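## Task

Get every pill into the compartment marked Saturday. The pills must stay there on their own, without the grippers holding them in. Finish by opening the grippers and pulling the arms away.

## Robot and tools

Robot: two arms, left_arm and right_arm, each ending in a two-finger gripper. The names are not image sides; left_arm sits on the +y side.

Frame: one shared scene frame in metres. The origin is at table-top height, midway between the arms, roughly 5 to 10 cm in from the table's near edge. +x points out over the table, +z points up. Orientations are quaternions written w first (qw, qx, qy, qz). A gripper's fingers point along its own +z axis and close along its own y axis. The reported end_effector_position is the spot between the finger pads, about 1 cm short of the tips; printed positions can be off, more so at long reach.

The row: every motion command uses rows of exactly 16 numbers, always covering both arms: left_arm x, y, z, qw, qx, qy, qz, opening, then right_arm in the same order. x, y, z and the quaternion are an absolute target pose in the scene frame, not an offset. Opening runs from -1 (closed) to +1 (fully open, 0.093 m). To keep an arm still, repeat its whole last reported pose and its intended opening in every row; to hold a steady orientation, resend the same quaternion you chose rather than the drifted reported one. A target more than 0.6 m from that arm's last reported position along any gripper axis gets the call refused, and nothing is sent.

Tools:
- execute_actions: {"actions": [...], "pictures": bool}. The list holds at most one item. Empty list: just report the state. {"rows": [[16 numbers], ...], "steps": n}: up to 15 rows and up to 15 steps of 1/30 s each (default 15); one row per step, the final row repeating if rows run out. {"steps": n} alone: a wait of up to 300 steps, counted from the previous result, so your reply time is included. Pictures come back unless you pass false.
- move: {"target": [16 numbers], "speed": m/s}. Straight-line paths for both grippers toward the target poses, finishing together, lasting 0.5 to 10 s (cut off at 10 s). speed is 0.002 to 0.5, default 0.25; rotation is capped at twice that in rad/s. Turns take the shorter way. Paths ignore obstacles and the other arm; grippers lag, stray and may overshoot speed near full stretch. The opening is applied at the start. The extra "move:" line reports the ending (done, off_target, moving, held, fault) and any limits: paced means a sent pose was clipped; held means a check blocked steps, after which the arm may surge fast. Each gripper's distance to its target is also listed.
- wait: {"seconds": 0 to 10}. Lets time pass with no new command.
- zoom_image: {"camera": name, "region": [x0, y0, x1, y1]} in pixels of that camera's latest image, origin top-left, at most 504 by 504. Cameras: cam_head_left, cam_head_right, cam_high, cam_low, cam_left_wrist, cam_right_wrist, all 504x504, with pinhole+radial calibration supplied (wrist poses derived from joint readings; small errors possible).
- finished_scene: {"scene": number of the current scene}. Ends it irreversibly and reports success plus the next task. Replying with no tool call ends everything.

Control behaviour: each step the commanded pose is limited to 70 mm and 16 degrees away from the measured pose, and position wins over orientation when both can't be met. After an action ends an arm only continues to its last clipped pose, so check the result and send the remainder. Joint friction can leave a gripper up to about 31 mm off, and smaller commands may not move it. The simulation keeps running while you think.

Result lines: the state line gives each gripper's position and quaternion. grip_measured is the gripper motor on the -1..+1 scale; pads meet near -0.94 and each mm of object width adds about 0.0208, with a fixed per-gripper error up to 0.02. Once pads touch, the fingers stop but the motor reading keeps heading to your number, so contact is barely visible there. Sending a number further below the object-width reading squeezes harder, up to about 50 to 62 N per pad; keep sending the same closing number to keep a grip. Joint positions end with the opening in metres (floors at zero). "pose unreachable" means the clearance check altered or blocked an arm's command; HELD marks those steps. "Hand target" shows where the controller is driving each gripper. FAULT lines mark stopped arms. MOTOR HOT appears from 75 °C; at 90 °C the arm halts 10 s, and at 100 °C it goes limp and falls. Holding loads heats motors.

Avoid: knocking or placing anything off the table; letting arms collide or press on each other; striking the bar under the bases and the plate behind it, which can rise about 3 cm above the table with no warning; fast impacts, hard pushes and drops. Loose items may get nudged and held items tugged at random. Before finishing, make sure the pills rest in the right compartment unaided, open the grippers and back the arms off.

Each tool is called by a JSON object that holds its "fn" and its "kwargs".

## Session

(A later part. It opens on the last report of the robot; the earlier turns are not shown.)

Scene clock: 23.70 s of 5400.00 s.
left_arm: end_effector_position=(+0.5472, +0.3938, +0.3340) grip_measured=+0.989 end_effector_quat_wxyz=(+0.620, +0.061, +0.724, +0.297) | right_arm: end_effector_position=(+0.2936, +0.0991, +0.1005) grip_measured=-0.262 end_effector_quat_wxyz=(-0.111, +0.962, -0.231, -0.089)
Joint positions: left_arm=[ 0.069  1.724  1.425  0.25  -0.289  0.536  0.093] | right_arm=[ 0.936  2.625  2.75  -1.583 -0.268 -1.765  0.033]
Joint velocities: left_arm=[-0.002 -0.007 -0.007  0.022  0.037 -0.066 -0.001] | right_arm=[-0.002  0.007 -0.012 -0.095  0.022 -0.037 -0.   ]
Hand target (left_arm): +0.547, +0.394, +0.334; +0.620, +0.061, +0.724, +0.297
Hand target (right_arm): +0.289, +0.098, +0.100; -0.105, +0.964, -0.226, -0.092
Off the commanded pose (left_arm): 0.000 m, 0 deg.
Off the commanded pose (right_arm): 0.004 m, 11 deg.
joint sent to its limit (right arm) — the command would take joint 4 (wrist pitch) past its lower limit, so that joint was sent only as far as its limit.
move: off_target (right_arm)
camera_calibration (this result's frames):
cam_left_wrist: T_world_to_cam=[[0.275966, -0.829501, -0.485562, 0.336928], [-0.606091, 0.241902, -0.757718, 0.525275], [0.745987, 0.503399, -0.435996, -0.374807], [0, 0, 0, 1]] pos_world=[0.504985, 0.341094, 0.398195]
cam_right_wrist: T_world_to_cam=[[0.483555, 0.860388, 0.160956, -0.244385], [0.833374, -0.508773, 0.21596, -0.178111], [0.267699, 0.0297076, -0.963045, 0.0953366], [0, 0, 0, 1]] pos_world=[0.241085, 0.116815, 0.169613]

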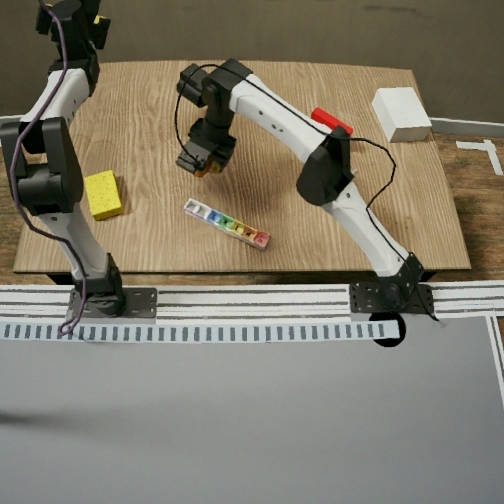

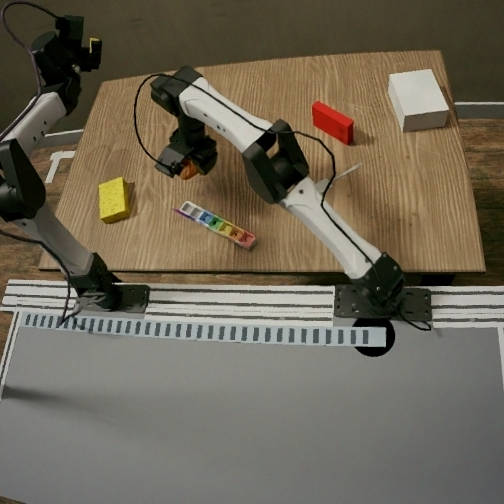

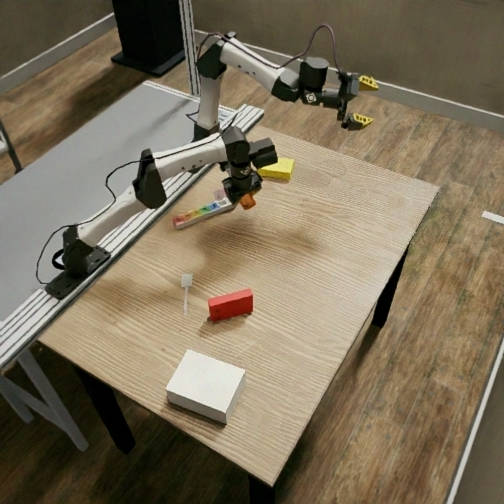

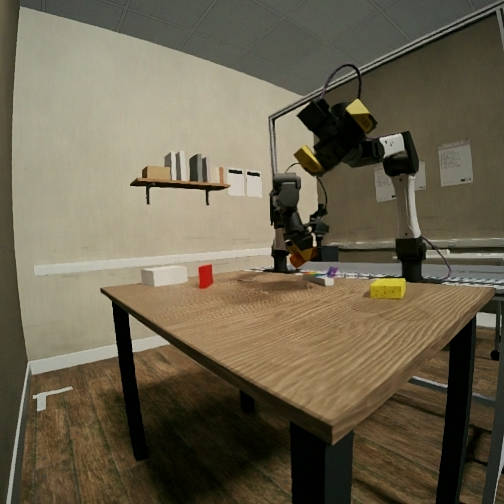

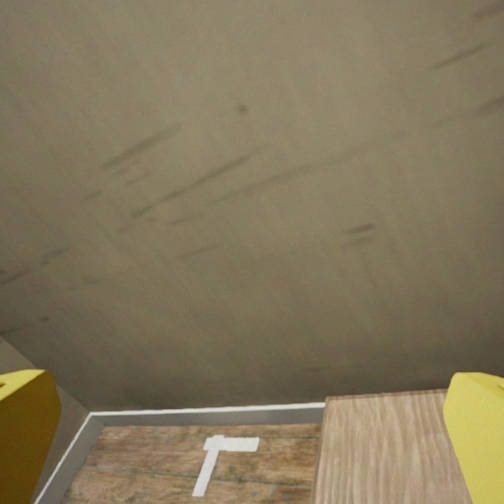

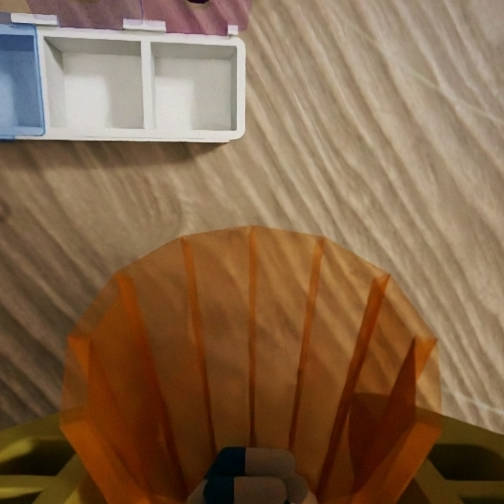

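{"fn": "move", "kwargs": {"target": [0.5472,0.3937,0.3339,0.620,0.061,0.724,0.297,1,0.262,0.110,0.07,0.231,-0.917,0.306,-0.115,-0.3], "speed": 0.1}}

{"fn": "zoom_image", "kwargs": {"camera": "cam_low", "region": [270,220,370,300]}}

Scene clock: 27.97 s of 5400.00 s.
left_arm: end_effector_position=(+0.5472, +0.3938, +0.3340) grip_measured=+0.989 end_effector_quat_wxyz=(+0.620, +0.061, +0.724, +0.297) | right_arm: end_effector_position=(+0.2632, +0.1096, +0.0598) grip_measured=-0.262 end_effector_quat_wxyz=(-0.222, +0.920, -0.303, +0.108)
Joint positions: left_arm=[ 0.069  1.724  1.425  0.25  -0.289  0.536  0.093] | right_arm=[ 1.125  2.099  1.587 -0.589  0.12  -1.454  0.033]
Joint velocities: left_arm=[-0.002 -0.022 -0.002 -0.007 -0.022  0.022  0.001] | right_arm=[-0.002 -0.002  0.007 -0.037 -0.007  0.037 -0.   ]
Hand target (left_arm): +0.547, +0.394, +0.334; +0.620, +0.061, +0.724, +0.297
Hand target (right_arm): +0.262, +0.109, +0.068; -0.233, +0.916, -0.305, +0.114
Off the commanded pose (left_arm): 0.000 m, 0 deg.
Off the commanded pose (right_arm): 0.010 m, 1 deg.
move: done
camera_calibration (this result's frames):
cam_left_wrist: T_world_to_cam=[[0.275966, -0.829501, -0.485562, 0.336928], [-0.606091, 0.241902, -0.757718, 0.525275], [0.745987, 0.503399, -0.435996, -0.374807], [0, 0, 0, 1]] pos_world=[0.504985, 0.341094, 0.398195]
cam_right_wrist: T_world_to_cam=[[0.530058, 0.706034, 0.469632, -0.245918], [0.55781, -0.707458, 0.433994, -0.0573648], [0.638659, 0.031923, -0.768827, -0.0455432], [0, 0, 0, 1]] pos_world=[0.191436, 0.134497, 0.105372]

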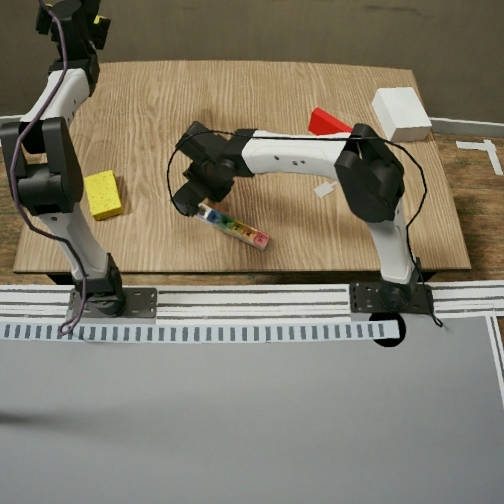

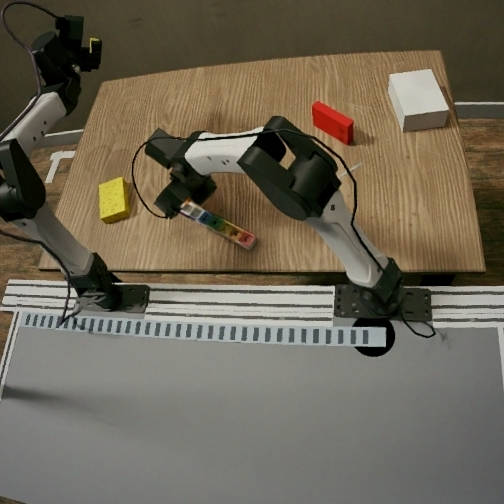

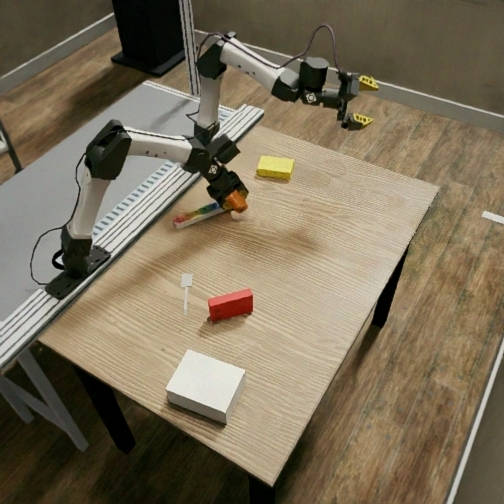

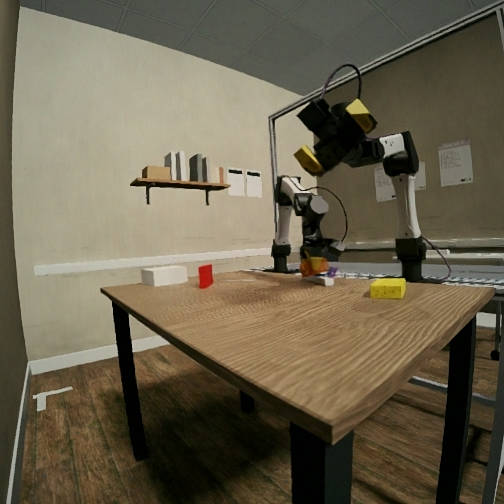

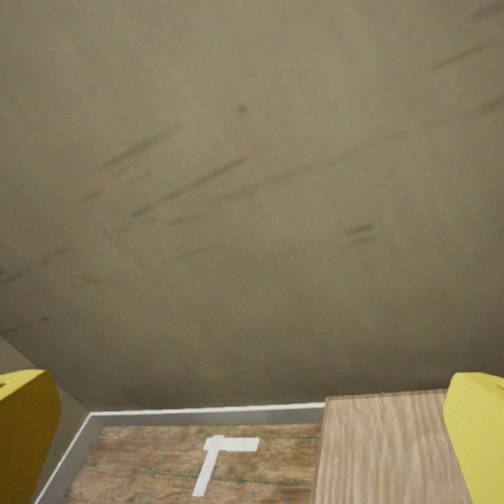

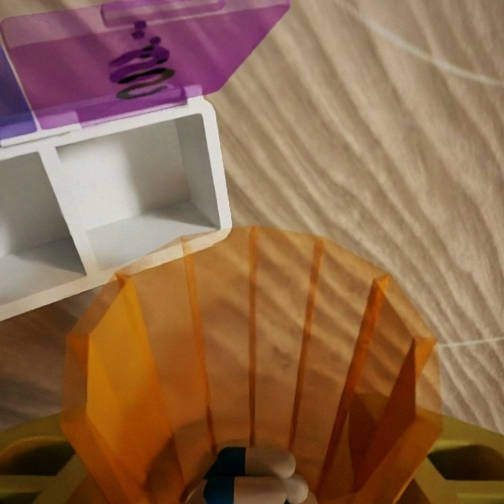

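Region (270, 220, 370, 300) of cam_low's 504x504 image, scaled by 5.040, with more detail than that image has; it fills the top 403 rows of this view, and the rest is white.

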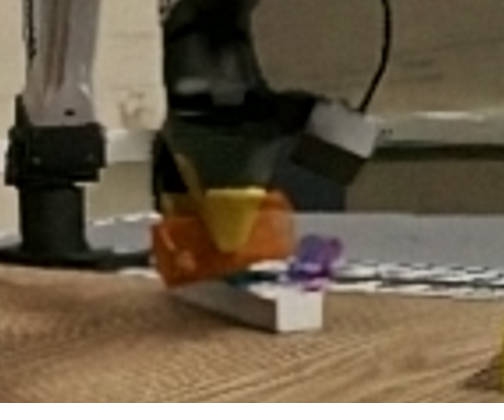

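{"fn": "move", "kwargs": {"target": [0.5472,0.3937,0.3339,0.620,0.061,0.724,0.297,1,0.262,0.115,0.072,0.203,-0.911,0.270,-0.237,-0.3], "speed": 0.05}}

Scene clock: 31.83 s of 5400.00 s.
left_arm: end_effector_position=(+0.5472, +0.3938, +0.3340) grip_measured=+0.989 end_effector_quat_wxyz=(+0.620, +0.061, +0.724, +0.297) | right_arm: end_effector_position=(+0.2607, +0.1095, +0.0702) grip_measured=-0.262 end_effector_quat_wxyz=(-0.200, +0.912, -0.273, +0.230)
Joint positions: left_arm=[ 0.069  1.724  1.425  0.25  -0.289  0.536  0.093] | right_arm=[ 1.217  2.099  1.587 -0.587  0.392 -1.485  0.033]
Joint velocities: left_arm=[ 0.012 -0.017 -0.002 -0.051 -0.066 -0.022 -0.   ] | right_arm=[-0.002 -0.007  0.002  0.022 -0.007  0.037 -0.   ]
Hand target (left_arm): +0.547, +0.394, +0.334; +0.620, +0.061, +0.724, +0.297
Hand target (right_arm): +0.262, +0.115, +0.072; -0.204, +0.911, -0.270, +0.237
Off the commanded pose (left_arm): 0.000 m, 0 deg.
Off the commanded pose (right_arm): 0.006 m, 1 deg.
move: done
camera_calibration (this result's frames):
cam_left_wrist: T_world_to_cam=[[0.275966, -0.829501, -0.485562, 0.336928], [-0.606091, 0.241902, -0.757718, 0.525275], [0.745987, 0.503399, -0.435996, -0.374807], [0, 0, 0, 1]] pos_world=[0.504985, 0.341094, 0.398195]
cam_right_wrist: T_world_to_cam=[[0.425658, 0.758523, 0.493415, -0.229645], [0.430516, -0.649371, 0.626876, -0.0473193], [0.795909, -0.0544113, -0.602966, -0.0791409], [0, 0, 0, 1]] pos_world=[0.181111, 0.139157, 0.0952545]

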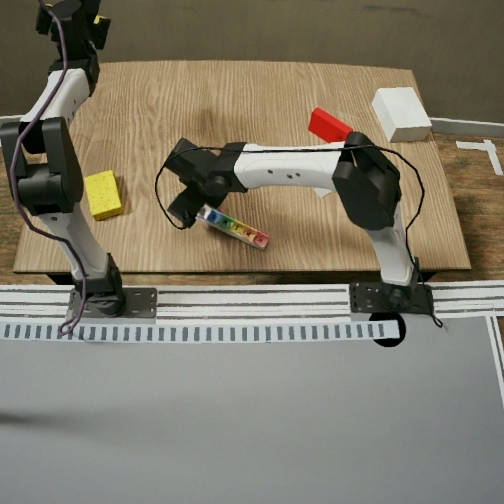

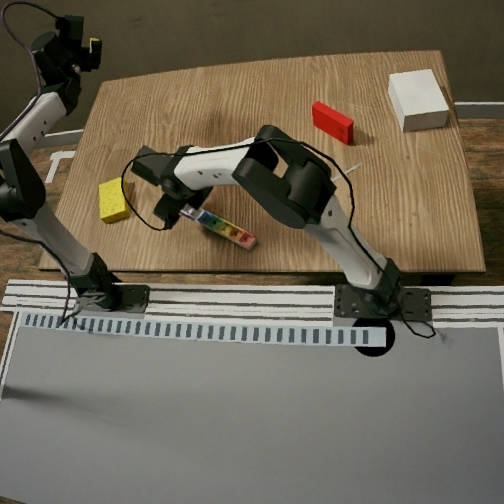

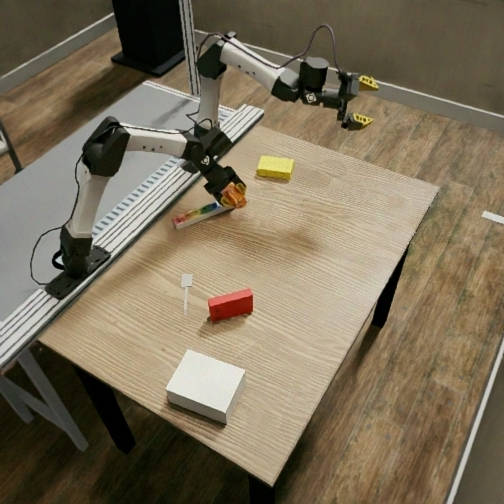

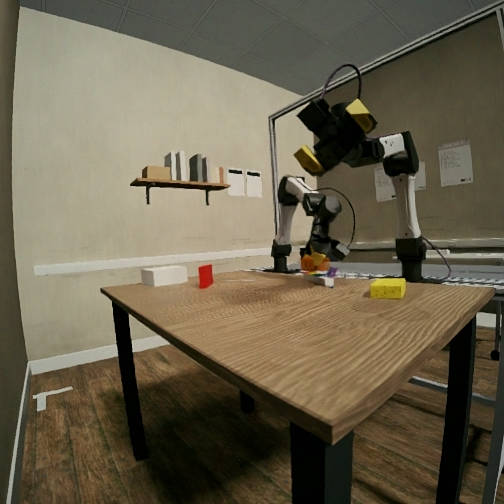

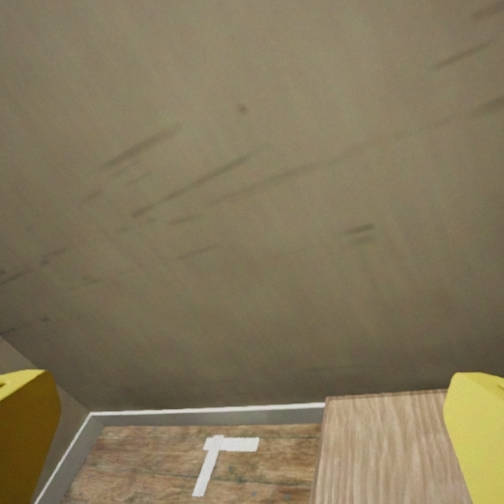

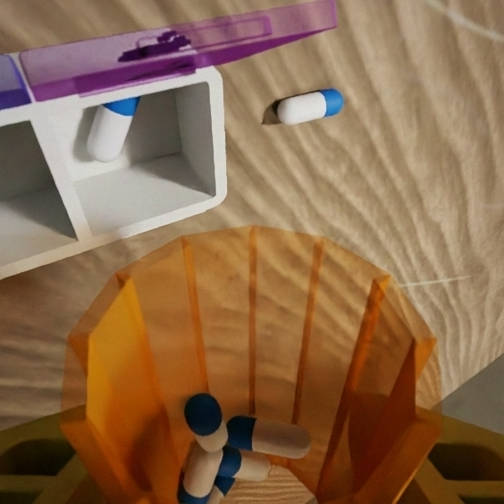

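{"fn": "move", "kwargs": {"target": [0.5472,0.3937,0.3339,0.620,0.061,0.724,0.297,1,0.260,0.111,0.060,0.203,-0.911,0.270,-0.237,-0.3], "speed": 0.01}}

Scene clock: 33.43 s of 5400.00 s.
left_arm: end_effector_position=(+0.5472, +0.3938, +0.3340) grip_measured=+0.989 end_effector_quat_wxyz=(+0.620, +0.061, +0.724, +0.297) | right_arm: end_effector_position=(+0.2636, +0.1150, +0.0738) grip_measured=-0.262 end_effector_quat_wxyz=(-0.215, +0.907, -0.275, +0.234)
Joint positions: left_arm=[ 0.069  1.724  1.425  0.25  -0.289  0.536  0.093] | right_arm=[ 1.217  2.099  1.587 -0.556  0.396 -1.486  0.033]
Joint velocities: left_arm=[ 0.017 -0.007 -0.007 -0.007 -0.037 -0.051 -0.001] | right_arm=[-0.017 -0.007  0.002  0.022 -0.037  0.007 -0.   ]
Hand target (left_arm): +0.547, +0.394, +0.334; +0.620, +0.061, +0.724, +0.297
Hand target (right_arm): +0.260, +0.111, +0.060; -0.203, +0.911, -0.270, +0.237
Off the commanded pose (left_arm): 0.000 m, 0 deg.
Off the commanded pose (right_arm): 0.015 m, 2 deg.
move: off_target (right_arm)
camera_calibration (this result's frames):
cam_left_wrist: T_world_to_cam=[[0.275966, -0.829501, -0.485562, 0.336928], [-0.606091, 0.241902, -0.757718, 0.525275], [0.745987, 0.503399, -0.435996, -0.374807], [0, 0, 0, 1]] pos_world=[0.504985, 0.341094, 0.398195]
cam_right_wrist: T_world_to_cam=[[0.418658, 0.744248, 0.520404, -0.235349], [0.420538, -0.666779, 0.615267, -0.0417553], [0.804906, -0.0387367, -0.592137, -0.0839138], [0, 0, 0, 1]] pos_world=[0.183633, 0.144066, 0.098479]

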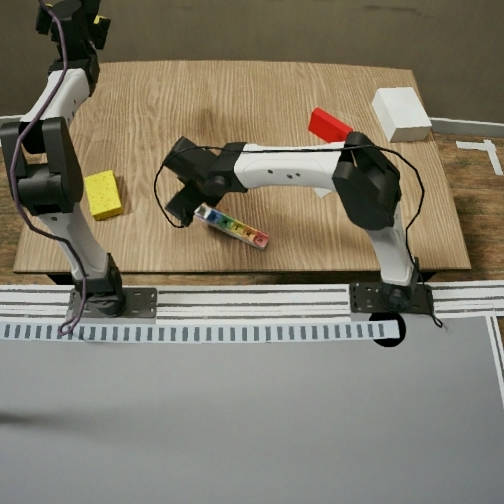

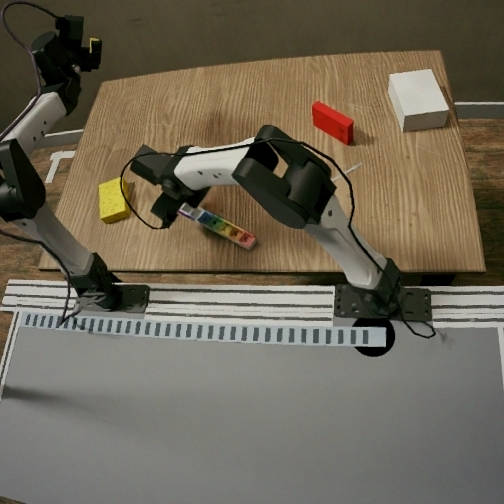

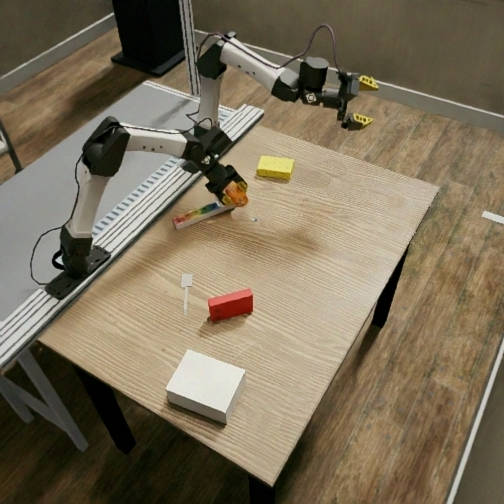

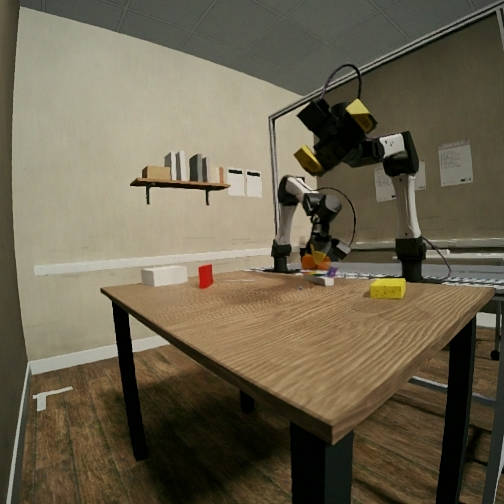

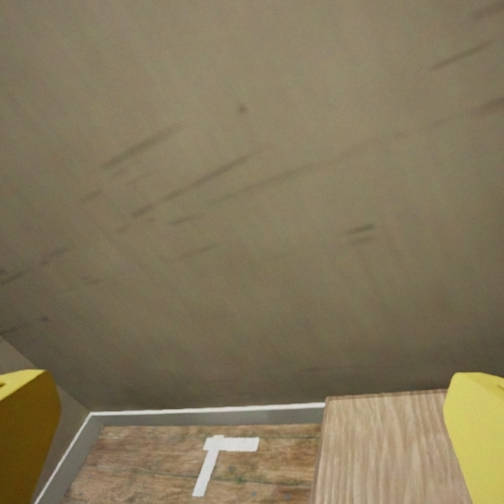

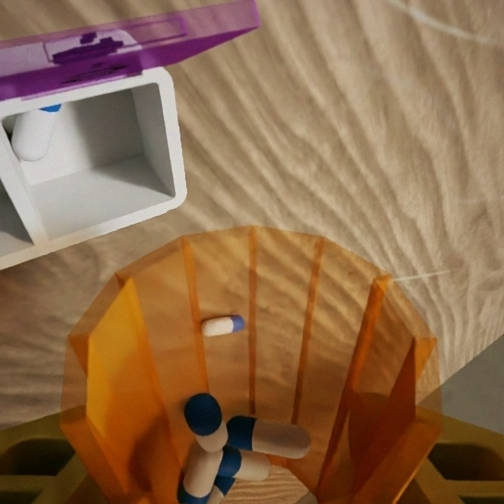

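Stiction. Command a bit more.

{"fn": "move", "kwargs": {"target": [0.5472,0.3937,0.3339,0.620,0.061,0.724,0.297,1,0.260,0.111,0.052,0.203,-0.911,0.270,-0.237,-0.3], "speed": 0.02}}

Scene clock: 35.07 s of 5400.00 s.
left_arm: end_effector_position=(+0.5472, +0.3938, +0.3340) grip_measured=+0.989 end_effector_quat_wxyz=(+0.620, +0.061, +0.724, +0.297) | right_arm: end_effector_position=(+0.2628, +0.1127, +0.0664) grip_measured=-0.262 end_effector_quat_wxyz=(-0.214, +0.908, -0.275, +0.234)
Joint positions: left_arm=[ 0.069  1.724  1.425  0.25  -0.289  0.536  0.093] | right_arm=[ 1.217  2.099  1.557 -0.529  0.396 -1.486  0.033]
Joint velocities: left_arm=[-0.007 -0.002  0.002 -0.007 -0.081  0.081 -0.001] | right_arm=[-0.032 -0.017 -0.007  0.066 -0.081 -0.037  0.   ]
Hand target (left_arm): +0.547, +0.394, +0.334; +0.620, +0.061, +0.724, +0.297
Hand target (right_arm): +0.260, +0.111, +0.052; -0.203, +0.911, -0.270, +0.237
Off the commanded pose (left_arm): 0.000 m, 0 deg.
Off the commanded pose (right_arm): 0.015 m, 1 deg.
move: off_target (right_arm)
camera_calibration (this result's frames):
cam_left_wrist: T_world_to_cam=[[0.275966, -0.829501, -0.485562, 0.336928], [-0.606091, 0.241902, -0.757718, 0.525275], [0.745987, 0.503399, -0.435996, -0.374807], [0, 0, 0, 1]] pos_world=[0.504985, 0.341094, 0.398195]
cam_right_wrist: T_world_to_cam=[[0.419127, 0.745317, 0.518494, -0.229465], [0.420755, -0.665495, 0.616507, -0.0386902], [0.804548, -0.0402363, -0.592523, -0.0874602], [0, 0, 0, 1]] pos_world=[0.18282, 0.141757, 0.0910069]

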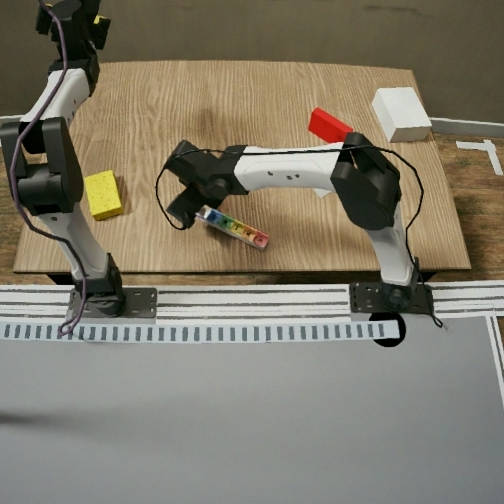

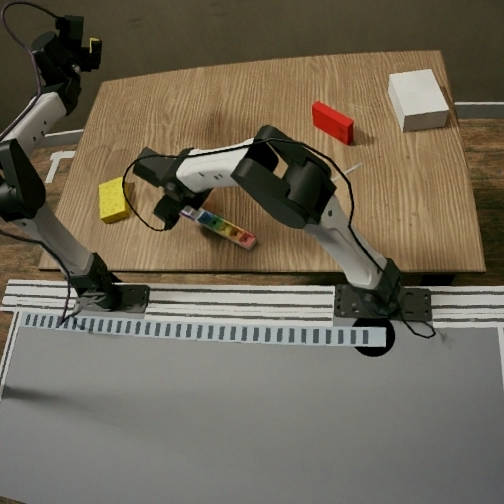

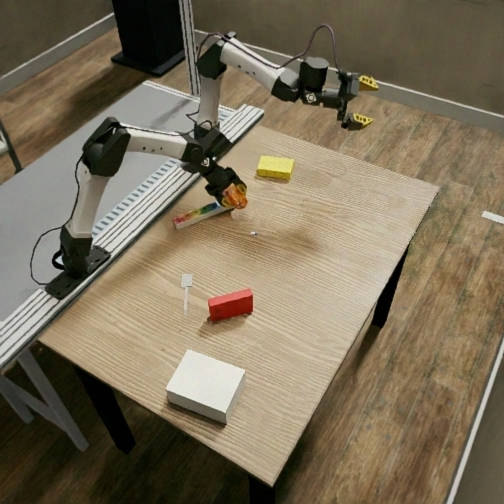

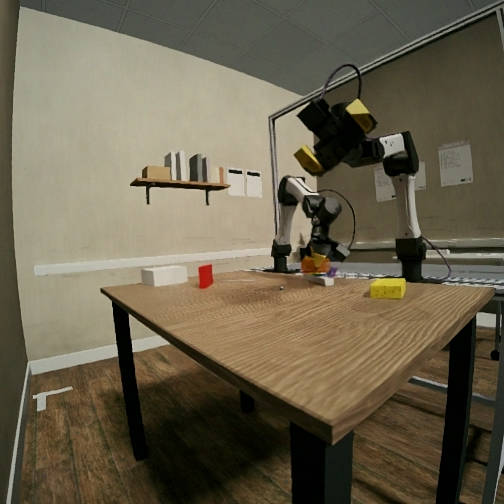

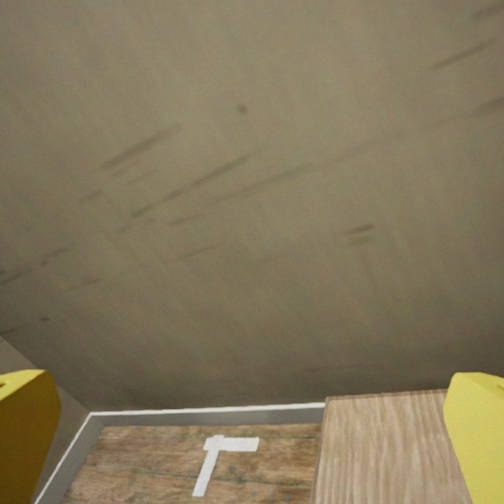

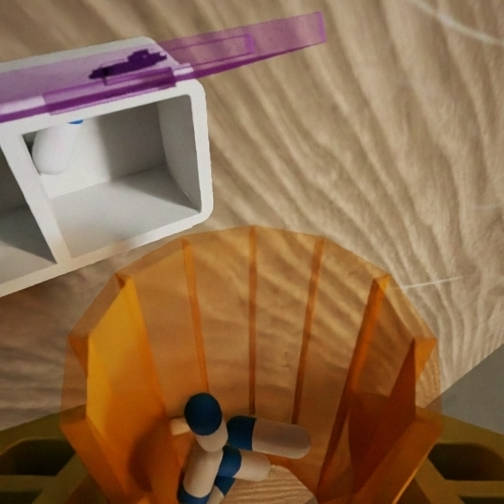

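{"fn": "move", "kwargs": {"target": [0.5472,0.3937,0.3339,0.620,0.061,0.724,0.297,1,0.254,0.112,0.052,0.187,-0.902,0.249,-0.300,-0.3], "speed": 0.02}}

Scene clock: 39.50 s of 5400.00 s.
left_arm: end_effector_position=(+0.5472, +0.3938, +0.3340) grip_measured=+0.989 end_effector_quat_wxyz=(+0.620, +0.061, +0.724, +0.297) | right_arm: end_effector_position=(+0.2566, +0.1162, +0.0694) grip_measured=-0.262 end_effector_quat_wxyz=(-0.204, +0.898, -0.256, +0.295)
Joint positions: left_arm=[ 0.069  1.724  1.425  0.25  -0.289  0.536  0.093] | right_arm=[ 1.274  2.115  1.557 -0.515  0.539 -1.5    0.033]
Joint velocities: left_arm=[ 0.002 -0.007 -0.007  0.022 -0.007 -0.022  0.   ] | right_arm=[ 0.002 -0.002 -0.002 -0.007  0.007 -0.037 -0.   ]
Hand target (left_arm): +0.547, +0.394, +0.334; +0.620, +0.061, +0.724, +0.297
Hand target (right_arm): +0.254, +0.112, +0.053; -0.188, +0.902, -0.249, +0.300
Off the commanded pose (left_arm): 0.000 m, 0 deg.
Off the commanded pose (right_arm): 0.018 m, 2 deg.
move: off_target (right_arm)
camera_calibration (this result's frames):
cam_left_wrist: T_world_to_cam=[[0.275966, -0.829501, -0.485562, 0.336928], [-0.606091, 0.241902, -0.757718, 0.525275], [0.745987, 0.503399, -0.435996, -0.374807], [0, 0, 0, 1]] pos_world=[0.504985, 0.341094, 0.398195]
cam_right_wrist: T_world_to_cam=[[0.358305, 0.774126, 0.521867, -0.219023], [0.3407, -0.628852, 0.698905, -0.0250411], [0.869218, -0.0726212, -0.489066, -0.100547], [0, 0, 0, 1]] pos_world=[0.174406, 0.146502, 0.082628]

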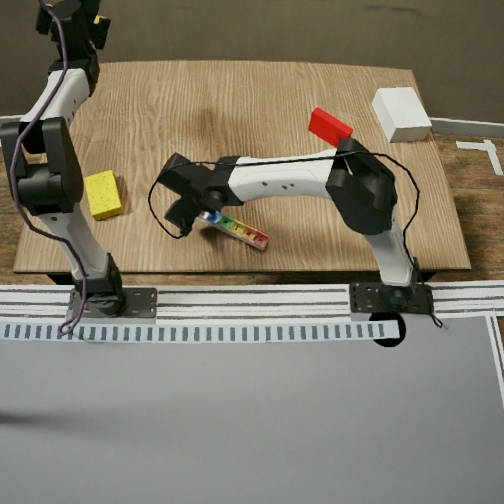

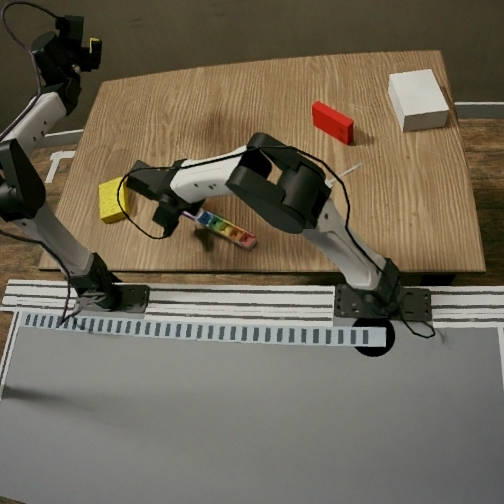

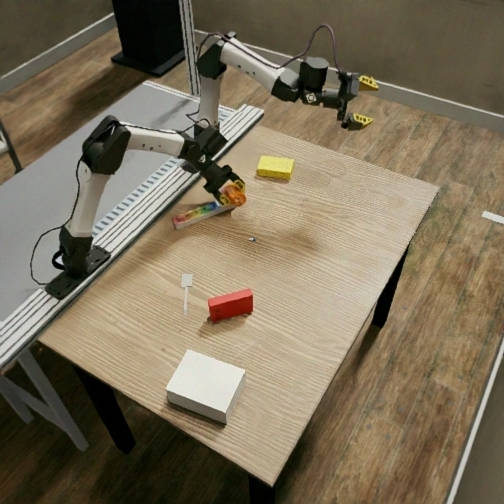

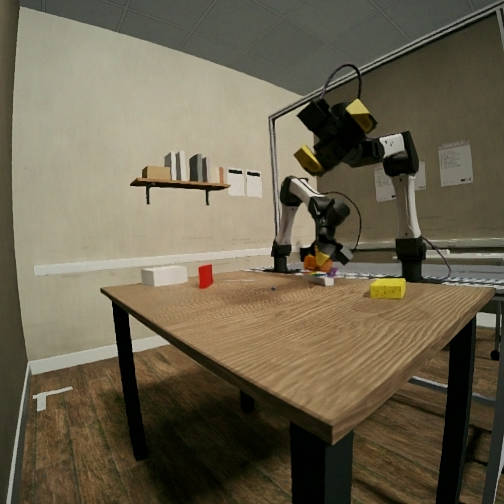

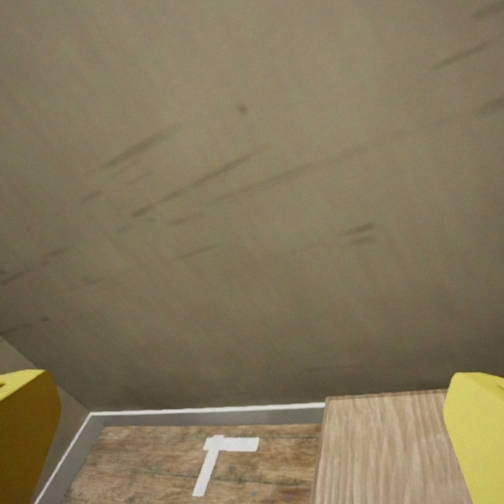

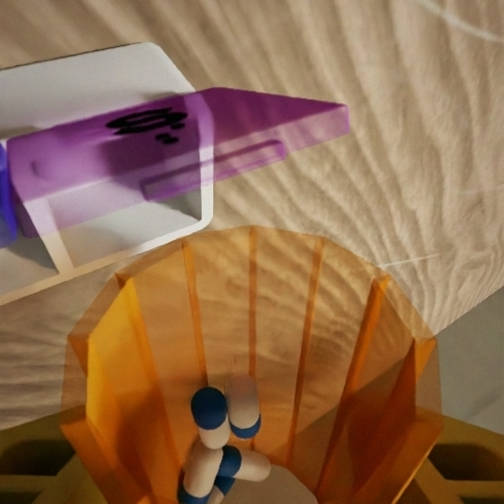

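Camera sits behind the lid; continue to 112°.

{"fn": "move", "kwargs": {"target": [0.5472,0.3937,0.3339,0.620,0.061,0.724,0.297,1,0.251,0.113,0.054,0.168,-0.886,0.224,-0.371,-0.3], "speed": 0.02}}

{"fn": "zoom_image", "kwargs": {"camera": "cam_low", "region": [280,230,370,300]}}

Scene clock: 44.57 s of 5400.00 s.
left_arm: end_effector_position=(+0.5472, +0.3938, +0.3340) grip_measured=+0.989 end_effector_quat_wxyz=(+0.620, +0.061, +0.724, +0.297) | right_arm: end_effector_position=(+0.2532, +0.1154, +0.0683) grip_measured=-0.262 end_effector_quat_wxyz=(-0.181, +0.883, -0.232, +0.366)
Joint positions: left_arm=[ 0.069  1.724  1.425  0.25  -0.289  0.536  0.093] | right_arm=[ 1.324  2.149  1.557 -0.503  0.701 -1.53   0.033]
Joint velocities: left_arm=[-0.012 -0.012 -0.007  0.007 -0.022  0.051 -0.   ] | right_arm=[-0.007  0.002  0.007 -0.051  0.051  0.007 -0.001]
Hand target (left_arm): +0.547, +0.394, +0.334; +0.620, +0.061, +0.724, +0.297
Hand target (right_arm): +0.251, +0.113, +0.054; -0.168, +0.885, -0.224, +0.371
Off the commanded pose (left_arm): 0.000 m, 0 deg.
Off the commanded pose (right_arm): 0.015 m, 2 deg.
move: off_target (right_arm)
camera_calibration (this result's frames):
cam_left_wrist: T_world_to_cam=[[0.275966, -0.829501, -0.485562, 0.336928], [-0.606091, 0.241902, -0.757718, 0.525275], [0.745987, 0.503399, -0.435996, -0.374807], [0, 0, 0, 1]] pos_world=[0.504985, 0.341094, 0.398195]
cam_right_wrist: T_world_to_cam=[[0.294574, 0.815835, 0.497634, -0.203706], [0.237483, -0.566899, 0.788814, -0.0107242], [0.92565, -0.114184, -0.360741, -0.116502], [0, 0, 0, 1]] pos_world=[0.170394, 0.146808, 0.0678029]

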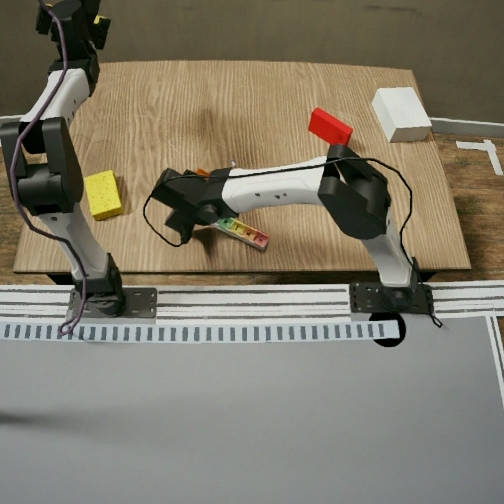

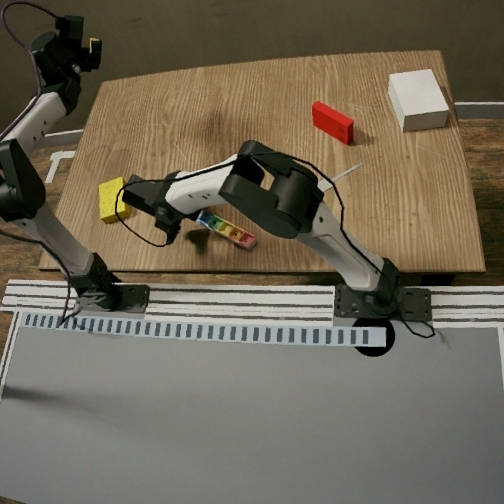

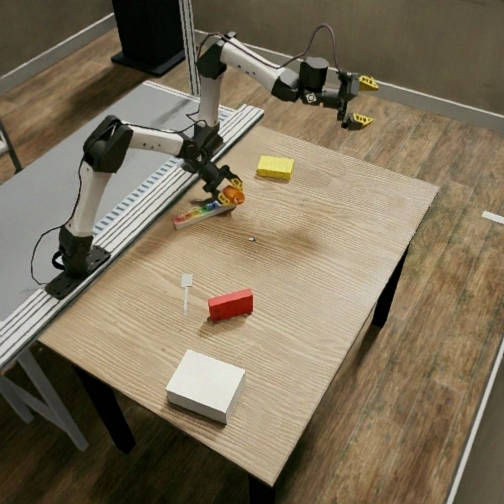

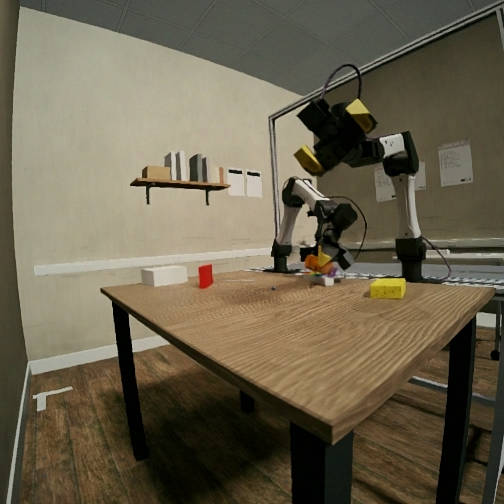

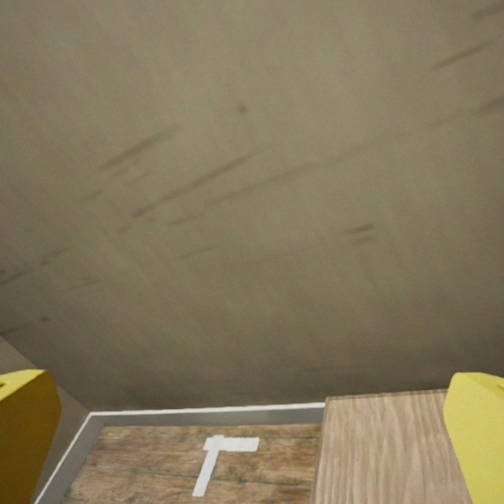

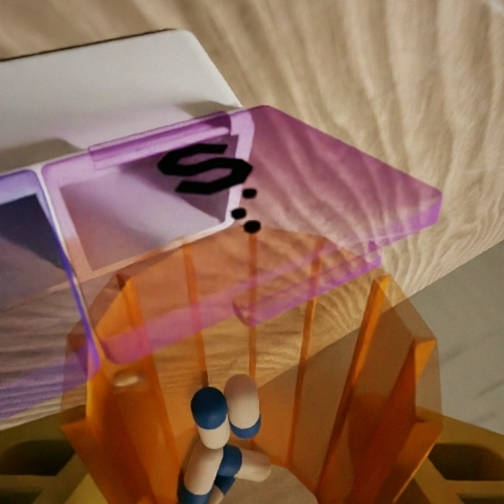

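Region (280, 230, 370, 300) of cam_low's 504x504 image, scaled by 5.600, with more detail than that image has.

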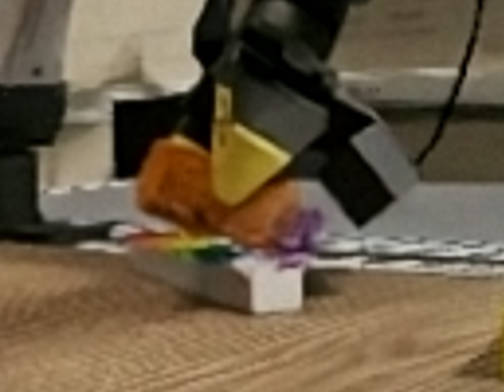

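{"fn": "move", "kwargs": {"target": [0.5472,0.3937,0.3339,0.620,0.061,0.724,0.297,1,0.247,0.116,0.060,0.150,-0.867,0.200,-0.431,-0.3], "speed": 0.02}}

Scene clock: 49.47 s of 5400.00 s.
left_arm: end_effector_position=(+0.5472, +0.3938, +0.3340) grip_measured=+0.989 end_effector_quat_wxyz=(+0.620, +0.061, +0.724, +0.297) | right_arm: end_effector_position=(+0.2478, +0.1133, +0.0669) grip_measured=-0.262 end_effector_quat_wxyz=(-0.155, +0.868, -0.205, +0.426)
Joint positions: left_arm=[ 0.069  1.724  1.425  0.25  -0.289  0.536  0.093] | right_arm=[ 1.368  2.183  1.557 -0.502  0.84  -1.559  0.033]
Joint velocities: left_arm=[ 0.002 -0.007  0.002  0.007  0.007 -0.081 -0.001] | right_arm=[-0.017 -0.012 -0.002 -0.022  0.11  -0.037  0.   ]
Hand target (left_arm): +0.547, +0.394, +0.334; +0.620, +0.061, +0.724, +0.297
Hand target (right_arm): +0.247, +0.116, +0.060; -0.151, +0.867, -0.200, +0.431
Off the commanded pose (left_arm): 0.000 m, 0 deg.
Off the commanded pose (right_arm): 0.007 m, 1 deg.
move: done
camera_calibration (this result's frames):
cam_left_wrist: T_world_to_cam=[[0.275966, -0.829501, -0.485562, 0.336928], [-0.606091, 0.241902, -0.757718, 0.525275], [0.745987, 0.503399, -0.435996, -0.374807], [0, 0, 0, 1]] pos_world=[0.504985, 0.341094, 0.398195]
cam_right_wrist: T_world_to_cam=[[0.240889, 0.857256, 0.455067, -0.188206], [0.142666, -0.495056, 0.857068, 0.00125992], [0.96001, -0.141536, -0.241554, -0.125572], [0, 0, 0, 1]] pos_world=[0.165707, 0.144191, 0.0542338]

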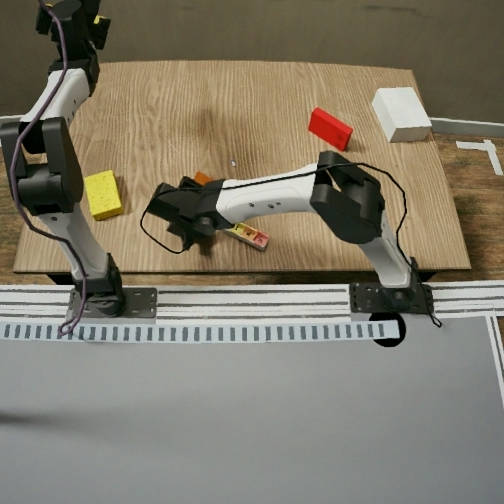

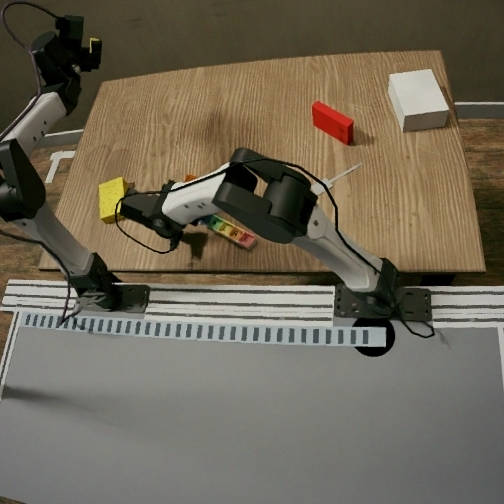

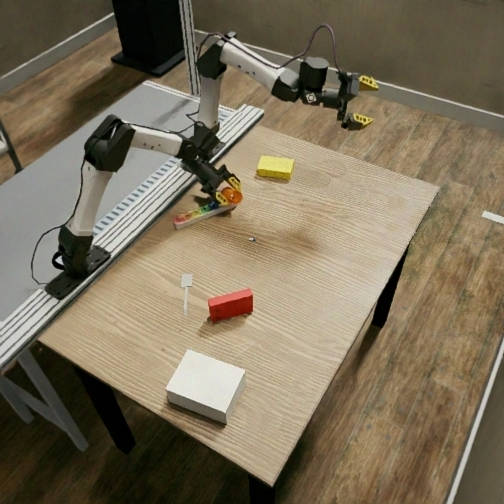

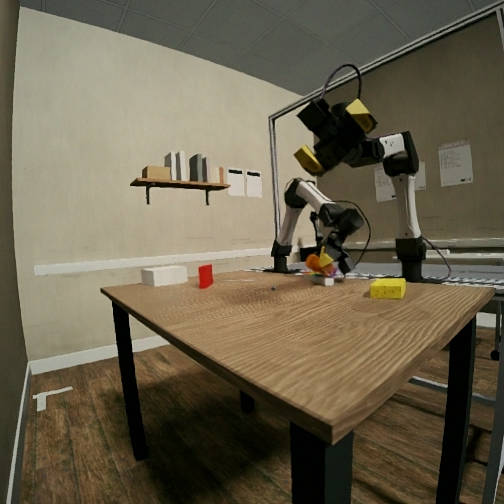

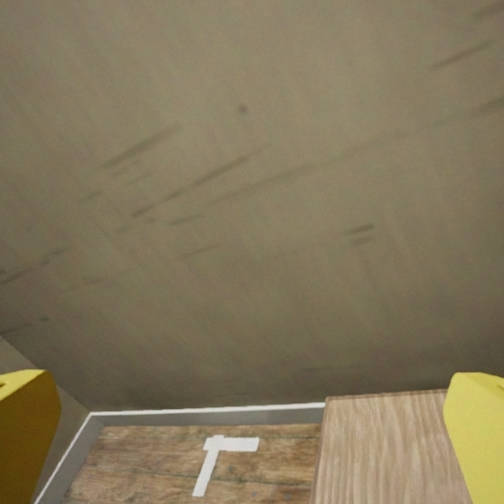

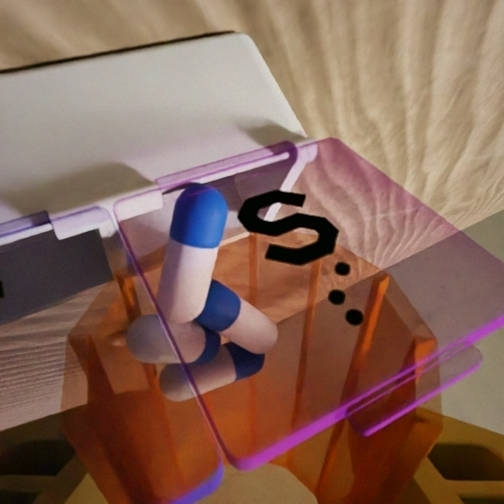

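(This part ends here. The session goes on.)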